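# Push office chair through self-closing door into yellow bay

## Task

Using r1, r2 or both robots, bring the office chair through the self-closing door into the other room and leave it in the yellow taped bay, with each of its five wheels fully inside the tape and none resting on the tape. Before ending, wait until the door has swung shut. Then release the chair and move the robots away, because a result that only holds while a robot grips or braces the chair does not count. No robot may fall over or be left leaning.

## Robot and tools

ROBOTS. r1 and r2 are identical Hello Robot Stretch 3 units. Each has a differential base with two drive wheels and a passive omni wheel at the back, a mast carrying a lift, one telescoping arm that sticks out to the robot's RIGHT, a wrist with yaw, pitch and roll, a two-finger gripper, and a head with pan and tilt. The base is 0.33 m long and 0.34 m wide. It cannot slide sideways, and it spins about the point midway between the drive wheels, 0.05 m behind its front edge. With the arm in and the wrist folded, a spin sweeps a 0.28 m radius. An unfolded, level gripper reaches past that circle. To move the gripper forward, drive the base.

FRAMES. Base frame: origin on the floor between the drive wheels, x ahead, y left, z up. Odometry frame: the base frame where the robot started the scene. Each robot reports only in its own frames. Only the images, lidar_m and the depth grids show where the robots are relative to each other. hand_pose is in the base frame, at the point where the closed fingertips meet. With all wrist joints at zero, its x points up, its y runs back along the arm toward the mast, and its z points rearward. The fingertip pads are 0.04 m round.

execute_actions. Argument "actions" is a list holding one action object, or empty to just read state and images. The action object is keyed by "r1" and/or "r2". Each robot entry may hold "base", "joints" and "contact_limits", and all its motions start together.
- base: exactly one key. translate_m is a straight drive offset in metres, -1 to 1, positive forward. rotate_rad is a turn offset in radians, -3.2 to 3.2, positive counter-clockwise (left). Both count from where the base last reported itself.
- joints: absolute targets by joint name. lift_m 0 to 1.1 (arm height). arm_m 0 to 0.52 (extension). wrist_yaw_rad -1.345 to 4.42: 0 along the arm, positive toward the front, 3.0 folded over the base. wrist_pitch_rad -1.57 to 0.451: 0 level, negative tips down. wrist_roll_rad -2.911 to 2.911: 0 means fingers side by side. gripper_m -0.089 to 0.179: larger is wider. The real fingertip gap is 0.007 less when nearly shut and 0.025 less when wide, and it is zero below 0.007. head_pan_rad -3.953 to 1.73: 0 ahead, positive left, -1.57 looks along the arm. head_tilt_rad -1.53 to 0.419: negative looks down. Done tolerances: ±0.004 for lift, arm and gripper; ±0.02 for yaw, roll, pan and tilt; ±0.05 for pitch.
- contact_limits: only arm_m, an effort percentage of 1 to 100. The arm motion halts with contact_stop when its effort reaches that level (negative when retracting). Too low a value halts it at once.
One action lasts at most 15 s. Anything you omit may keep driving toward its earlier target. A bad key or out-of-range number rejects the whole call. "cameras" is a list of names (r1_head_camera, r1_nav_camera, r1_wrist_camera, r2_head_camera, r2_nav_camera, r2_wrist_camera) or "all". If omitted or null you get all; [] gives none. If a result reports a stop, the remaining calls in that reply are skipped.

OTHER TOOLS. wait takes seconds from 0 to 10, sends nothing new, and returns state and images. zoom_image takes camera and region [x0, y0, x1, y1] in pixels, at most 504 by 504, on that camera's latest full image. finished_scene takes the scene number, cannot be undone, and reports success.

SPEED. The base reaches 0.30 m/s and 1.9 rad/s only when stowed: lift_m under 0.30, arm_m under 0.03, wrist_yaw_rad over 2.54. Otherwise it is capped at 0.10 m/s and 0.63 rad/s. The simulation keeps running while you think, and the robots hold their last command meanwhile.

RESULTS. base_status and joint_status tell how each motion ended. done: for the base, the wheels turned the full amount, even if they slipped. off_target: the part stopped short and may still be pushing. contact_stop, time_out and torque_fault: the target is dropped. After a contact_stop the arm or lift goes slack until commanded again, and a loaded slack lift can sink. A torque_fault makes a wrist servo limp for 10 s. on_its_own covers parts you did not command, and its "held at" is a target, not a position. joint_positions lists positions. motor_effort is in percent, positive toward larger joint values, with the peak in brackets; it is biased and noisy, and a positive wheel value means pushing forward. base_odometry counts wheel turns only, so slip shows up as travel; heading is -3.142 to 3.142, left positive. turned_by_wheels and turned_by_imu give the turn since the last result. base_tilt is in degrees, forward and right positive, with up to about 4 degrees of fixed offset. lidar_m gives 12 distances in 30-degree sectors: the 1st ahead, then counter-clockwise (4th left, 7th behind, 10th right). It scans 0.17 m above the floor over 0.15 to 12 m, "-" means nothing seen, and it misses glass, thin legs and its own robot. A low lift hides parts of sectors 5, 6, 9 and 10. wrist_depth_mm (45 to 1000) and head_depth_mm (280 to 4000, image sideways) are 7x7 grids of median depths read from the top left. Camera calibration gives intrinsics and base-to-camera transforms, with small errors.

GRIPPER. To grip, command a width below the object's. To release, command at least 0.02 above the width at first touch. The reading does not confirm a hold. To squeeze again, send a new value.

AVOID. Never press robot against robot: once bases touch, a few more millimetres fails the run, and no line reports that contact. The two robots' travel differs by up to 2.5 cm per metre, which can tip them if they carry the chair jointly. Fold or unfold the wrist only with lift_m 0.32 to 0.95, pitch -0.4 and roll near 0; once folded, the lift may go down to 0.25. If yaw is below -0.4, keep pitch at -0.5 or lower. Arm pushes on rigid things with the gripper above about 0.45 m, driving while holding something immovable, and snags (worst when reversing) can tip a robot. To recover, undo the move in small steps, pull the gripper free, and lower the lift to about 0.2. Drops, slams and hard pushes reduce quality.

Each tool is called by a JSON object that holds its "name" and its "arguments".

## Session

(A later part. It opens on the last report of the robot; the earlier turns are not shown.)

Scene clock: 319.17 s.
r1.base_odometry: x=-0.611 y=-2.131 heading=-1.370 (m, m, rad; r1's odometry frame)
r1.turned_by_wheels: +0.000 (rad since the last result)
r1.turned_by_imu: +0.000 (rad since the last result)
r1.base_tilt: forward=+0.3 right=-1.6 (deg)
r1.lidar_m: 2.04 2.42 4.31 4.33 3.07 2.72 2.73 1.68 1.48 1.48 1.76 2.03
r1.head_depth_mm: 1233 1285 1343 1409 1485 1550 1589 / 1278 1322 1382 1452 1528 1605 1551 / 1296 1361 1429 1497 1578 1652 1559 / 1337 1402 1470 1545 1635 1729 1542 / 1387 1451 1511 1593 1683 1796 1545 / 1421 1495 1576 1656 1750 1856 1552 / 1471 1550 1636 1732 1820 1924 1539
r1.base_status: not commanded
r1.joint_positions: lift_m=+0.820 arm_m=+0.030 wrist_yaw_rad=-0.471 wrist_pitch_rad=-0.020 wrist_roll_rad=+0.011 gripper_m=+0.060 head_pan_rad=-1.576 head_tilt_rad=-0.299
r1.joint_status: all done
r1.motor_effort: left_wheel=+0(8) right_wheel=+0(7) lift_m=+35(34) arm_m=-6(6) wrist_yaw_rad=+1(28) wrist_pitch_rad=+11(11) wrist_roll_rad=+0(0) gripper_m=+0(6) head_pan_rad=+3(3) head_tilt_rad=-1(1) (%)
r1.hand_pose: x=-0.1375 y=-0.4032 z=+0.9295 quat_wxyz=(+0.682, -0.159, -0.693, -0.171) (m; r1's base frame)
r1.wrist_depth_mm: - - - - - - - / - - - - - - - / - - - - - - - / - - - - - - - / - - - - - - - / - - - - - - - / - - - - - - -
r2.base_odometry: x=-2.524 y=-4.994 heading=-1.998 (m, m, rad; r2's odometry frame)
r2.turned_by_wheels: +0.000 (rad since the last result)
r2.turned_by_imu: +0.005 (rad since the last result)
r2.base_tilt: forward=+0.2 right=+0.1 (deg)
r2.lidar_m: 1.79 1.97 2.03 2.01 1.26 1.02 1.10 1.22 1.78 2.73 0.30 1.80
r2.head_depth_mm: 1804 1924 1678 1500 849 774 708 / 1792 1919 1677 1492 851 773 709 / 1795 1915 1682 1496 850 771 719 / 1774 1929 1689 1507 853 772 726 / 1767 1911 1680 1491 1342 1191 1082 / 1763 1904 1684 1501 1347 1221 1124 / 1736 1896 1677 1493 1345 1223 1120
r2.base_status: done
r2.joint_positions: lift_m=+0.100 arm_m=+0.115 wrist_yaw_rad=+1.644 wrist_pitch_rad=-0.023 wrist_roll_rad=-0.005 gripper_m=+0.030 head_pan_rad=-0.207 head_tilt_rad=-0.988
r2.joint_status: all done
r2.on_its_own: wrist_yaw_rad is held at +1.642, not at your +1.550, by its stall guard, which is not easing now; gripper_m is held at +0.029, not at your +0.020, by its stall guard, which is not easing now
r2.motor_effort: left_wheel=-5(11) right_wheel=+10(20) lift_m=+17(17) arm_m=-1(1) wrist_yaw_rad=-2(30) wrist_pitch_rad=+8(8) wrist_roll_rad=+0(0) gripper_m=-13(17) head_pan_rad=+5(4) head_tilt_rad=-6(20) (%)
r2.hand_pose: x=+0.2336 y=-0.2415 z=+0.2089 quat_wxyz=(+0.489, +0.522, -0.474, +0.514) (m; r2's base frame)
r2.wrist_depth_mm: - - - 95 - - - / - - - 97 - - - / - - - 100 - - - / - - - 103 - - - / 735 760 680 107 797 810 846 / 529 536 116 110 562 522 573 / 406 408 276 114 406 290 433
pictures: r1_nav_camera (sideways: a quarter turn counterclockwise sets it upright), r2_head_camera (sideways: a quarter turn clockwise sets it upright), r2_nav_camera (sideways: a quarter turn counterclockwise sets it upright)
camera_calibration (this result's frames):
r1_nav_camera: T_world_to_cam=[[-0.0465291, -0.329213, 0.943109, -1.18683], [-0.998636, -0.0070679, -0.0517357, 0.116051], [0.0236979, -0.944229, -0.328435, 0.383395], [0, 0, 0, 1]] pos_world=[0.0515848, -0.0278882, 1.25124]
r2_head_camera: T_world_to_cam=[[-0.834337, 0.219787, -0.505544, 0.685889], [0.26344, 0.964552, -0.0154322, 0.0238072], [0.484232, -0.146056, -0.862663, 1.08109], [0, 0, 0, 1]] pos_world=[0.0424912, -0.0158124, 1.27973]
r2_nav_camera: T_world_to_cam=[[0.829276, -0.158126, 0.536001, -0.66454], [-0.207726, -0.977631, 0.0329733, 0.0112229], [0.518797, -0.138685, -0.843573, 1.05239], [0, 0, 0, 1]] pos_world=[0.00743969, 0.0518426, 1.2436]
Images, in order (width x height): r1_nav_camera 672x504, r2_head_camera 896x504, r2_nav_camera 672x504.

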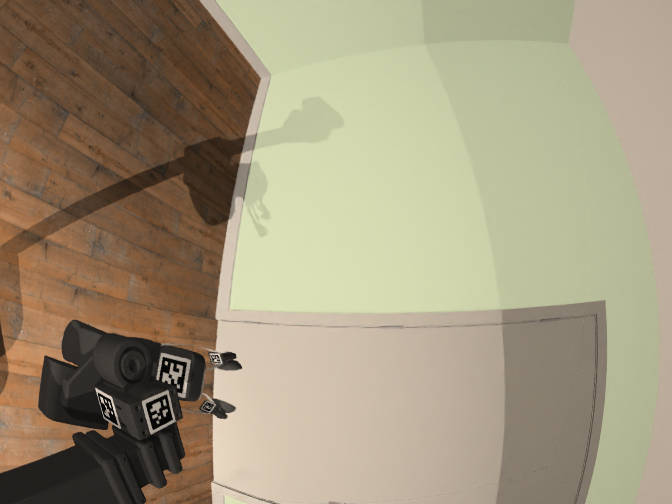

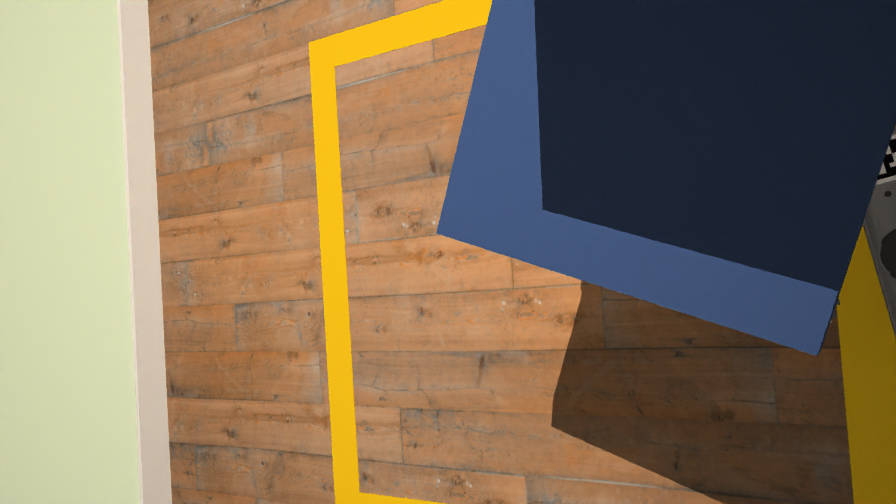

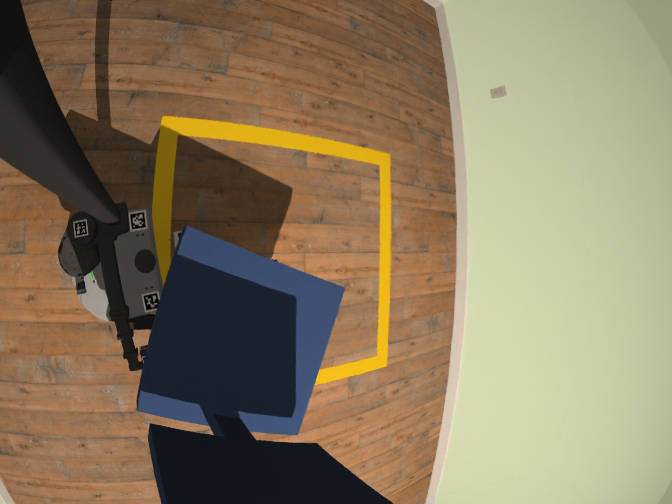

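{"name": "execute_actions", "arguments": {"actions": [{"r2": {"base": {"rotate_rad": 0.14}}}], "cameras": []}}

{"name": "execute_actions", "arguments": {"actions": [{"r2": {"base": {"translate_m": 0.32}}}], "cameras": []}}

{"name": "execute_actions", "arguments": {"actions": [{"r2": {"joints": {"gripper_m": 0.16}}}], "cameras": ["r2_nav_camera", "r2_wrist_camera"]}}

Scene clock: 327.03 s.
r1.base_odometry: x=-0.611 y=-2.131 heading=-1.370 (m, m, rad; r1's odometry frame)
r1.turned_by_wheels: +0.000 (rad since the last result)
r1.turned_by_imu: -0.001 (rad since the last result)
r1.base_tilt: forward=+0.5 right=-1.6 (deg)
r1.lidar_m: 2.04 2.43 4.32 4.34 3.07 2.72 2.72 1.68 1.48 1.48 1.76 2.03
r1.head_depth_mm: 1229 1285 1343 1415 1481 1552 1597 / 1268 1323 1379 1455 1521 1609 1559 / 1302 1352 1426 1500 1588 1662 1548 / 1335 1408 1476 1542 1642 1739 1548 / 1376 1443 1513 1602 1696 1787 1552 / 1431 1492 1576 1659 1755 1854 1553 / 1465 1552 1628 1724 1826 1923 1550
r1.base_status: not commanded
r1.joint_positions: lift_m=+0.820 arm_m=+0.030 wrist_yaw_rad=-0.471 wrist_pitch_rad=-0.020 wrist_roll_rad=+0.011 gripper_m=+0.060 head_pan_rad=-1.576 head_tilt_rad=-0.299
r1.joint_status: not commanded
r1.motor_effort: left_wheel=+0(0) right_wheel=+0(0) lift_m=+34(35) arm_m=-5(6) wrist_yaw_rad=+1(1) wrist_pitch_rad=+11(11) wrist_roll_rad=+0(0) gripper_m=+0(1) head_pan_rad=+3(3) head_tilt_rad=-1(2) (%)
r1.hand_pose: x=-0.1375 y=-0.4032 z=+0.9295 quat_wxyz=(+0.682, -0.159, -0.693, -0.171) (m; r1's base frame)
r1.wrist_depth_mm: - - - - - - - / - - - - - - - / - - - - - - - / - - - - - - - / - - - - - - - / - - - - - - - / - - - - - - -
r2.base_odometry: x=-2.524 y=-4.994 heading=-1.859 (m, m, rad; r2's odometry frame)
r2.turned_by_wheels: +0.139 (rad since the last result)
r2.turned_by_imu: +0.140 (rad since the last result)
r2.base_tilt: forward=+0.3 right=+0.1 (deg)
r2.lidar_m: 1.79 2.13 2.02 1.92 1.16 1.02 1.11 1.31 2.22 2.74 0.31 1.79
r2.head_depth_mm: 1744 1907 1687 1495 847 774 709 / 1757 1900 1677 1494 849 771 709 / 1780 1927 1692 947 849 773 717 / 1782 1916 1694 1494 859 774 737 / 1780 1913 1672 1491 1348 1210 1096 / 1801 1920 1681 1494 1346 1223 1116 / 1803 1927 1693 1498 1343 1221 1117
r2.base_status: done
r2.joint_positions: lift_m=+0.100 arm_m=+0.115 wrist_yaw_rad=+1.595 wrist_pitch_rad=-0.023 wrist_roll_rad=-0.005 gripper_m=+0.030 head_pan_rad=-0.207 head_tilt_rad=-0.988
r2.joint_status: not commanded
r2.on_its_own: wrist_yaw_rad is held at +1.642, not at your +1.550, by its stall guard, which is still easing; gripper_m is held at +0.029, not at your +0.020, by its stall guard, which is not easing now
r2.motor_effort: left_wheel=-11(19) right_wheel=+9(30) lift_m=+16(16) arm_m=-2(2) wrist_yaw_rad=+33(44) wrist_pitch_rad=+8(8) wrist_roll_rad=+0(0) gripper_m=-17(17) head_pan_rad=+4(5) head_tilt_rad=-6(6) (%)
r2.hand_pose: x=+0.2342 y=-0.2540 z=+0.2089 quat_wxyz=(+0.501, +0.510, -0.486, +0.502) (m; r2's base frame)
r2.wrist_depth_mm: - - - 95 - - - / - - - 98 - - - / - - - 101 - - - / - - - 104 - - - / 740 766 762 107 792 815 827 / 522 531 - 111 - 528 570 / 408 412 282 115 387 281 409
pictures: none
No camera images: the call's "cameras" was empty. Leave "cameras" out to get every camera's image.

Scene clock: 331.23 s.
r1.base_odometry: x=-0.611 y=-2.131 heading=-1.370 (m, m, rad; r1's odometry frame)
r1.turned_by_wheels: +0.000 (rad since the last result)
r1.turned_by_imu: -0.001 (rad since the last result)
r1.base_tilt: forward=+0.4 right=-1.7 (deg)
r1.lidar_m: 2.04 2.42 4.32 4.32 3.07 2.72 2.73 1.68 1.48 1.48 1.76 2.04
r1.head_depth_mm: 1234 1287 1341 1404 1472 1555 1598 / 1273 1316 1392 1444 1529 1604 1557 / 1297 1354 1424 1486 1585 1662 1543 / 1345 1413 1480 1549 1632 1731 1563 / 1377 1451 1528 1613 1695 1778 1541 / 1424 1502 1578 1657 1748 1845 1541 / 1467 1547 1633 1717 1826 1898 1559
r1.base_status: not commanded
r1.joint_positions: lift_m=+0.820 arm_m=+0.030 wrist_yaw_rad=-0.471 wrist_pitch_rad=-0.020 wrist_roll_rad=+0.011 gripper_m=+0.060 head_pan_rad=-1.576 head_tilt_rad=-0.299
r1.joint_status: not commanded
r1.motor_effort: left_wheel=+0(1) right_wheel=+0(0) lift_m=+35(34) arm_m=-5(5) wrist_yaw_rad=+1(1) wrist_pitch_rad=+11(11) wrist_roll_rad=+0(0) gripper_m=-1(0) head_pan_rad=+3(3) head_tilt_rad=-1(1) (%)
r1.hand_pose: x=-0.1375 y=-0.4032 z=+0.9295 quat_wxyz=(+0.682, -0.159, -0.693, -0.171) (m; r1's base frame)
r1.wrist_depth_mm: - - - - - - - / - - - - - - - / - - - - - - - / - - - - - - - / - - - - - - - / - - - - - - - / - - - - - - -
r2.base_odometry: x=-2.615 y=-5.301 heading=-1.859 (m, m, rad; r2's odometry frame)
r2.turned_by_wheels: +0.000 (rad since the last result)
r2.turned_by_imu: +0.003 (rad since the last result)
r2.base_tilt: forward=+0.2 right=+0.0 (deg)
r2.lidar_m: 1.49 1.77 1.92 1.92 1.50 1.32 1.41 1.64 2.82 2.78 0.29 0.30
r2.head_depth_mm: 1440 1706 1687 1495 850 771 707 / 1444 1726 1681 1496 849 774 708 / 1457 1721 1683 1493 849 771 706 / 1467 1743 1689 1501 851 772 717 / 1477 1754 1674 1499 1352 1171 734 / 1484 1770 1678 1486 1338 1223 1118 / 1494 1786 1691 1495 1345 1220 1122
r2.base_status: done
r2.joint_positions: lift_m=+0.100 arm_m=+0.115 wrist_yaw_rad=+1.691 wrist_pitch_rad=-0.023 wrist_roll_rad=-0.005 gripper_m=+0.030 head_pan_rad=-0.207 head_tilt_rad=-0.988
r2.joint_status: not commanded
r2.on_its_own: wrist_yaw_rad is held at +1.692, not at your +1.550, by its stall guard, which is not easing now; gripper_m is held at +0.029, not at your +0.020, by its stall guard, which is not easing now
r2.motor_effort: left_wheel=-3(9) right_wheel=+7(28) lift_m=+16(17) arm_m=+1(2) wrist_yaw_rad=+1(33) wrist_pitch_rad=+8(8) wrist_roll_rad=+1(0) gripper_m=-12(17) head_pan_rad=+5(4) head_tilt_rad=-7(6) (%)
r2.hand_pose: x=+0.2324 y=-0.2294 z=+0.2089 quat_wxyz=(+0.477, +0.533, -0.461, +0.525) (m; r2's base frame)
r2.wrist_depth_mm: - - - 94 - - - / - - - 97 - - - / - - - 100 - - - / - - - 103 - - - / 752 758 650 107 805 807 832 / 527 529 115 110 - 527 565 / 407 409 269 114 406 289 429
pictures: none
No camera images: the call's "cameras" was empty. Leave "cameras" out to get every camera's image.

Scene clock: 333.03 s.
r1.base_odometry: x=-0.611 y=-2.131 heading=-1.370 (m, m, rad; r1's odometry frame)
r1.turned_by_wheels: +0.000 (rad since the last result)
r1.turned_by_imu: +0.000 (rad since the last result)
r1.base_tilt: forward=+0.4 right=-1.7 (deg)
r1.lidar_m: 2.04 2.42 4.31 4.31 3.06 2.72 2.73 1.67 1.48 1.48 1.76 2.03
r1.head_depth_mm: 1238 1286 1337 1400 1470 1550 1590 / 1267 1327 1372 1454 1535 1599 1538 / 1297 1357 1423 1503 1573 1674 1548 / 1341 1405 1462 1546 1633 1724 1553 / 1375 1447 1523 1608 1689 1797 1542 / 1420 1497 1564 1659 1762 1857 1545 / 1472 1543 1630 1731 1834 1922 1543
r1.base_status: not commanded
r1.joint_positions: lift_m=+0.820 arm_m=+0.030 wrist_yaw_rad=-0.471 wrist_pitch_rad=-0.020 wrist_roll_rad=+0.011 gripper_m=+0.060 head_pan_rad=-1.576 head_tilt_rad=-0.299
r1.joint_status: not commanded
r1.motor_effort: left_wheel=+0(1) right_wheel=+0(0) lift_m=+34(34) arm_m=-5(5) wrist_yaw_rad=+1(1) wrist_pitch_rad=+11(11) wrist_roll_rad=+0(0) gripper_m=+1(1) head_pan_rad=+3(3) head_tilt_rad=-1(0) (%)
r1.hand_pose: x=-0.1375 y=-0.4032 z=+0.9295 quat_wxyz=(+0.682, -0.159, -0.693, -0.171) (m; r1's base frame)
r1.wrist_depth_mm: - - - - - - - / - - - - - - - / - - - - - - - / - - - - - - - / - - - - - - - / - - - - - - - / - - - - - - -
r2.base_odometry: x=-2.615 y=-5.301 heading=-1.859 (m, m, rad; r2's odometry frame)
r2.turned_by_wheels: +0.000 (rad since the last result)
r2.turned_by_imu: +0.001 (rad since the last result)
r2.base_tilt: forward=+0.3 right=+0.1 (deg)
r2.lidar_m: 1.49 1.77 1.92 1.92 1.50 1.32 1.41 1.64 2.83 2.78 0.29 0.30
r2.head_depth_mm: 1444 1700 1694 1499 852 772 707 / 1450 1704 1690 1499 851 771 710 / 1458 1739 1679 1493 852 774 709 / 1463 1733 1679 1496 851 774 716 / 1473 1753 1680 1491 1346 1185 733 / 1487 1771 1671 1500 1349 1227 1120 / 1496 1785 1690 1495 1346 1221 1116
r2.base_status: not commanded
r2.joint_positions: lift_m=+0.100 arm_m=+0.115 wrist_yaw_rad=+1.691 wrist_pitch_rad=-0.022 wrist_roll_rad=-0.005 gripper_m=+0.160 head_pan_rad=-0.207 head_tilt_rad=-0.988
r2.joint_status: all done
r2.on_its_own: wrist_yaw_rad is held at +1.692, not at your +1.550, by its stall guard, which is not easing now
r2.motor_effort: left_wheel=-3(3) right_wheel=+3(8) lift_m=+17(16) arm_m=+1(1) wrist_yaw_rad=+0(1) wrist_pitch_rad=+7(8) wrist_roll_rad=+0(0) gripper_m=+0(87) head_pan_rad=+5(5) head_tilt_rad=-6(6) (%)
r2.hand_pose: x=+0.2324 y=-0.2293 z=+0.2092 quat_wxyz=(+0.476, +0.533, -0.462, +0.525) (m; r2's base frame)
r2.wrist_depth_mm: - - - 94 - - - / - - - 97 - - - / - - - 100 - - - / - - - 103 - - - / 747 826 701 106 792 894 820 / 556 529 335 110 556 - 568 / 387 410 270 113 427 272 431
pictures: r2_nav_camera (sideways: a quarter turn counterclockwise sets it upright), r2_wrist_camera
camera_calibration (this result's frames):
r2_nav_camera: T_world_to_cam=[[0.829389, -0.158111, 0.535831, -0.66432], [-0.207677, -0.977642, 0.0329738, 0.0112219], [0.518637, -0.138628, -0.843681, 1.05254], [0, 0, 0, 1]] pos_world=[0.00742595, 0.0518451, 1.2436]
r2_wrist_camera: T_world_to_cam=[[0.116791, -0.992665, 0.0312525, -0.265101], [-0.201298, -0.0544747, -0.978014, 0.270332], [0.972543, 0.107932, -0.206184, 0.00786671], [0, 0, 0, 1]] pos_world=[0.077728, -0.249279, 0.274296]
Images, in order (width x height): r2_nav_camera 672x504, r2_wrist_camera 644x364.

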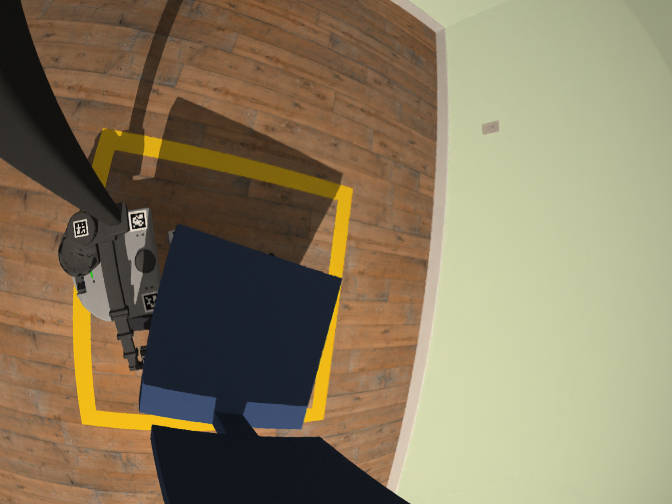

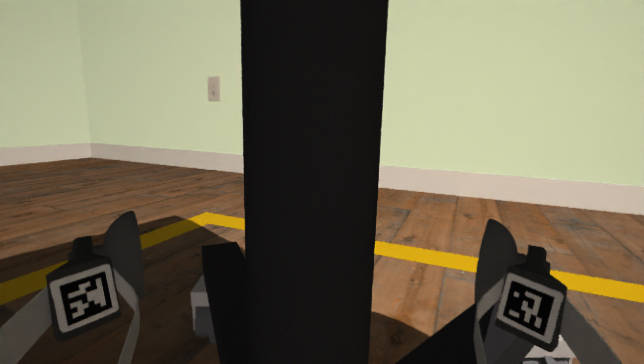

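{"name": "execute_actions", "arguments": {"actions": [{"r2": {"base": {"translate_m": -0.55}}}], "cameras": ["r2_nav_camera", "r2_wrist_camera", "r2_head_camera"]}}

Scene clock: 340.73 s.
r1.base_odometry: x=-0.611 y=-2.131 heading=-1.370 (m, m, rad; r1's odometry frame)
r1.turned_by_wheels: +0.000 (rad since the last result)
r1.turned_by_imu: -0.001 (rad since the last result)
r1.base_tilt: forward=+0.4 right=-1.7 (deg)
r1.lidar_m: 2.04 2.42 4.33 4.33 3.07 2.71 2.72 1.68 1.48 1.48 1.76 2.04
r1.head_depth_mm: 1242 1285 1347 1399 1487 1557 1592 / 1269 1322 1386 1457 1521 1616 1556 / 1302 1354 1418 1506 1578 1662 1551 / 1343 1399 1465 1542 1649 1727 1552 / 1381 1441 1523 1601 1706 1804 1548 / 1424 1491 1572 1652 1759 1837 1541 / 1474 1532 1627 1724 1836 1894 1551
r1.base_status: not commanded
r1.joint_positions: lift_m=+0.820 arm_m=+0.030 wrist_yaw_rad=-0.471 wrist_pitch_rad=-0.020 wrist_roll_rad=+0.011 gripper_m=+0.060 head_pan_rad=-1.576 head_tilt_rad=-0.299
r1.joint_status: not commanded
r1.motor_effort: left_wheel=+0(0) right_wheel=+0(0) lift_m=+35(34) arm_m=-5(5) wrist_yaw_rad=+1(1) wrist_pitch_rad=+11(11) wrist_roll_rad=+0(0) gripper_m=+0(0) head_pan_rad=+3(3) head_tilt_rad=+0(1) (%)
r1.hand_pose: x=-0.1375 y=-0.4032 z=+0.9295 quat_wxyz=(+0.682, -0.159, -0.693, -0.171) (m; r1's base frame)
r1.wrist_depth_mm: - - - - - - - / - - - - - - - / - - - - - - - / - - - - - - - / - - - - - - - / - - - - - - - / - - - - - - -
r2.base_odometry: x=-2.458 y=-4.773 heading=-1.859 (m, m, rad; r2's odometry frame)
r2.turned_by_wheels: +0.000 (rad since the last result)
r2.turned_by_imu: -0.001 (rad since the last result)
r2.base_tilt: forward=+0.3 right=+0.0 (deg)
r2.lidar_m: 2.01 2.36 2.08 1.52 0.91 0.83 0.89 1.06 1.75 2.67 2.27 0.76
r2.head_depth_mm: 1835 682 749 1501 1346 1226 1140 / 1973 1931 1045 976 1356 1227 1109 / 1981 1916 1065 972 1328 1220 1133 / 1995 1927 1063 993 1339 1224 1140 / 1998 1891 1063 1325 1347 1226 1121 / 2009 1934 1653 1422 1355 1216 1123 / 2041 1932 1679 1493 1341 1223 1119
r2.base_status: done
r2.joint_positions: lift_m=+0.100 arm_m=+0.115 wrist_yaw_rad=+1.691 wrist_pitch_rad=-0.022 wrist_roll_rad=-0.005 gripper_m=+0.160 head_pan_rad=-0.207 head_tilt_rad=-0.988
r2.joint_status: not commanded
r2.on_its_own: wrist_yaw_rad is held at +1.692, not at your +1.550, by its stall guard, which is not easing now
r2.motor_effort: left_wheel=-2(7) right_wheel=+3(3) lift_m=+17(16) arm_m=+0(0) wrist_yaw_rad=+0(1) wrist_pitch_rad=+7(7) wrist_roll_rad=+0(0) gripper_m=+0(1) head_pan_rad=+5(5) head_tilt_rad=-6(6) (%)
r2.hand_pose: x=+0.2325 y=-0.2293 z=+0.2093 quat_wxyz=(+0.476, +0.533, -0.462, +0.525) (m; r2's base frame)
r2.wrist_depth_mm: - - 502 491 483 669 - / - - - 890 - - - / - - - - - - - / - - - 800 - - - / 759 798 664 648 674 827 825 / 557 535 545 454 556 - 568 / 391 409 418 385 427 413 433
pictures: r2_head_camera (sideways: a quarter turn clockwise sets it upright), r2_nav_camera (sideways: a quarter turn counterclockwise sets it upright), r2_wrist_camera
camera_calibration (this result's frames):
r2_head_camera: T_world_to_cam=[[-0.834465, 0.219775, -0.505338, 0.685621], [0.263394, 0.964565, -0.0154465, 0.023826], [0.484037, -0.145992, -0.862783, 1.08125], [0, 0, 0, 1]] pos_world=[0.0424867, -0.0158097, 1.27972]
r2_nav_camera: T_world_to_cam=[[0.829409, -0.158116, 0.535799, -0.664278], [-0.207675, -0.977642, 0.0329739, 0.0112218], [0.518606, -0.138621, -0.843702, 1.05256], [0, 0, 0, 1]] pos_world=[0.00742376, 0.0518455, 1.2436]
r2_wrist_camera: T_world_to_cam=[[0.116774, -0.992667, 0.031251, -0.265102], [-0.200776, -0.0544119, -0.978125, 0.270386], [0.972652, 0.107945, -0.205657, 0.0077468], [0, 0, 0, 1]] pos_world=[0.0777091, -0.249282, 0.274349]
Images, in order (width x height): r2_head_camera 896x504, r2_nav_camera 672x504, r2_wrist_camera 644x364.

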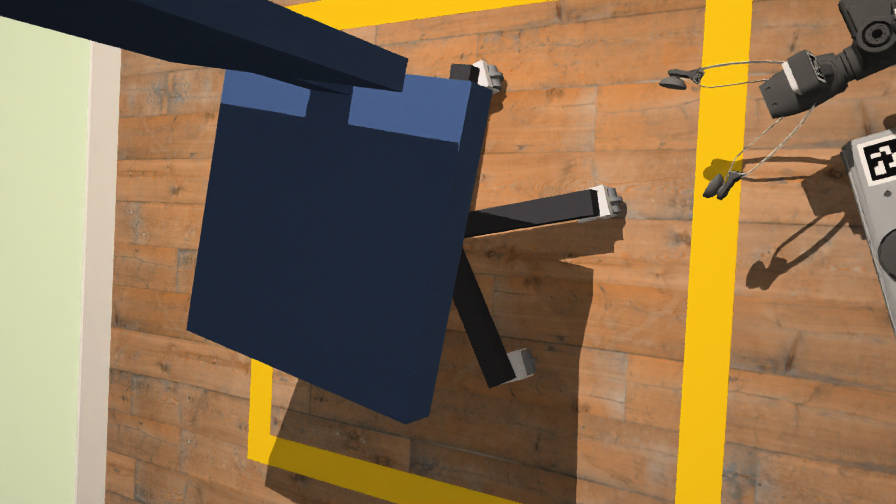

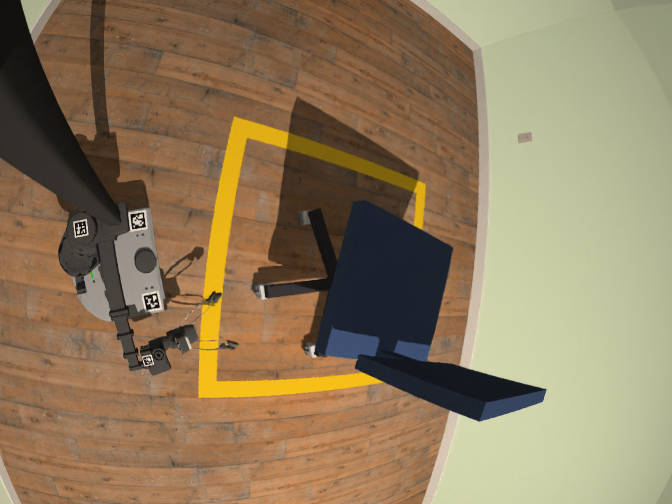

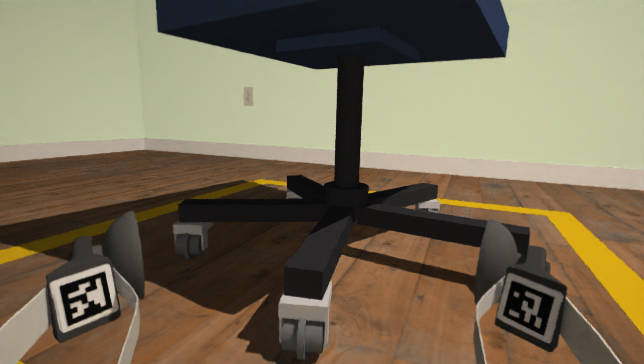

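All wheels are inside the tape and the door is shut.

{"name": "finished_scene", "arguments": {"scene": 2}}

The scene is finished: the task was done.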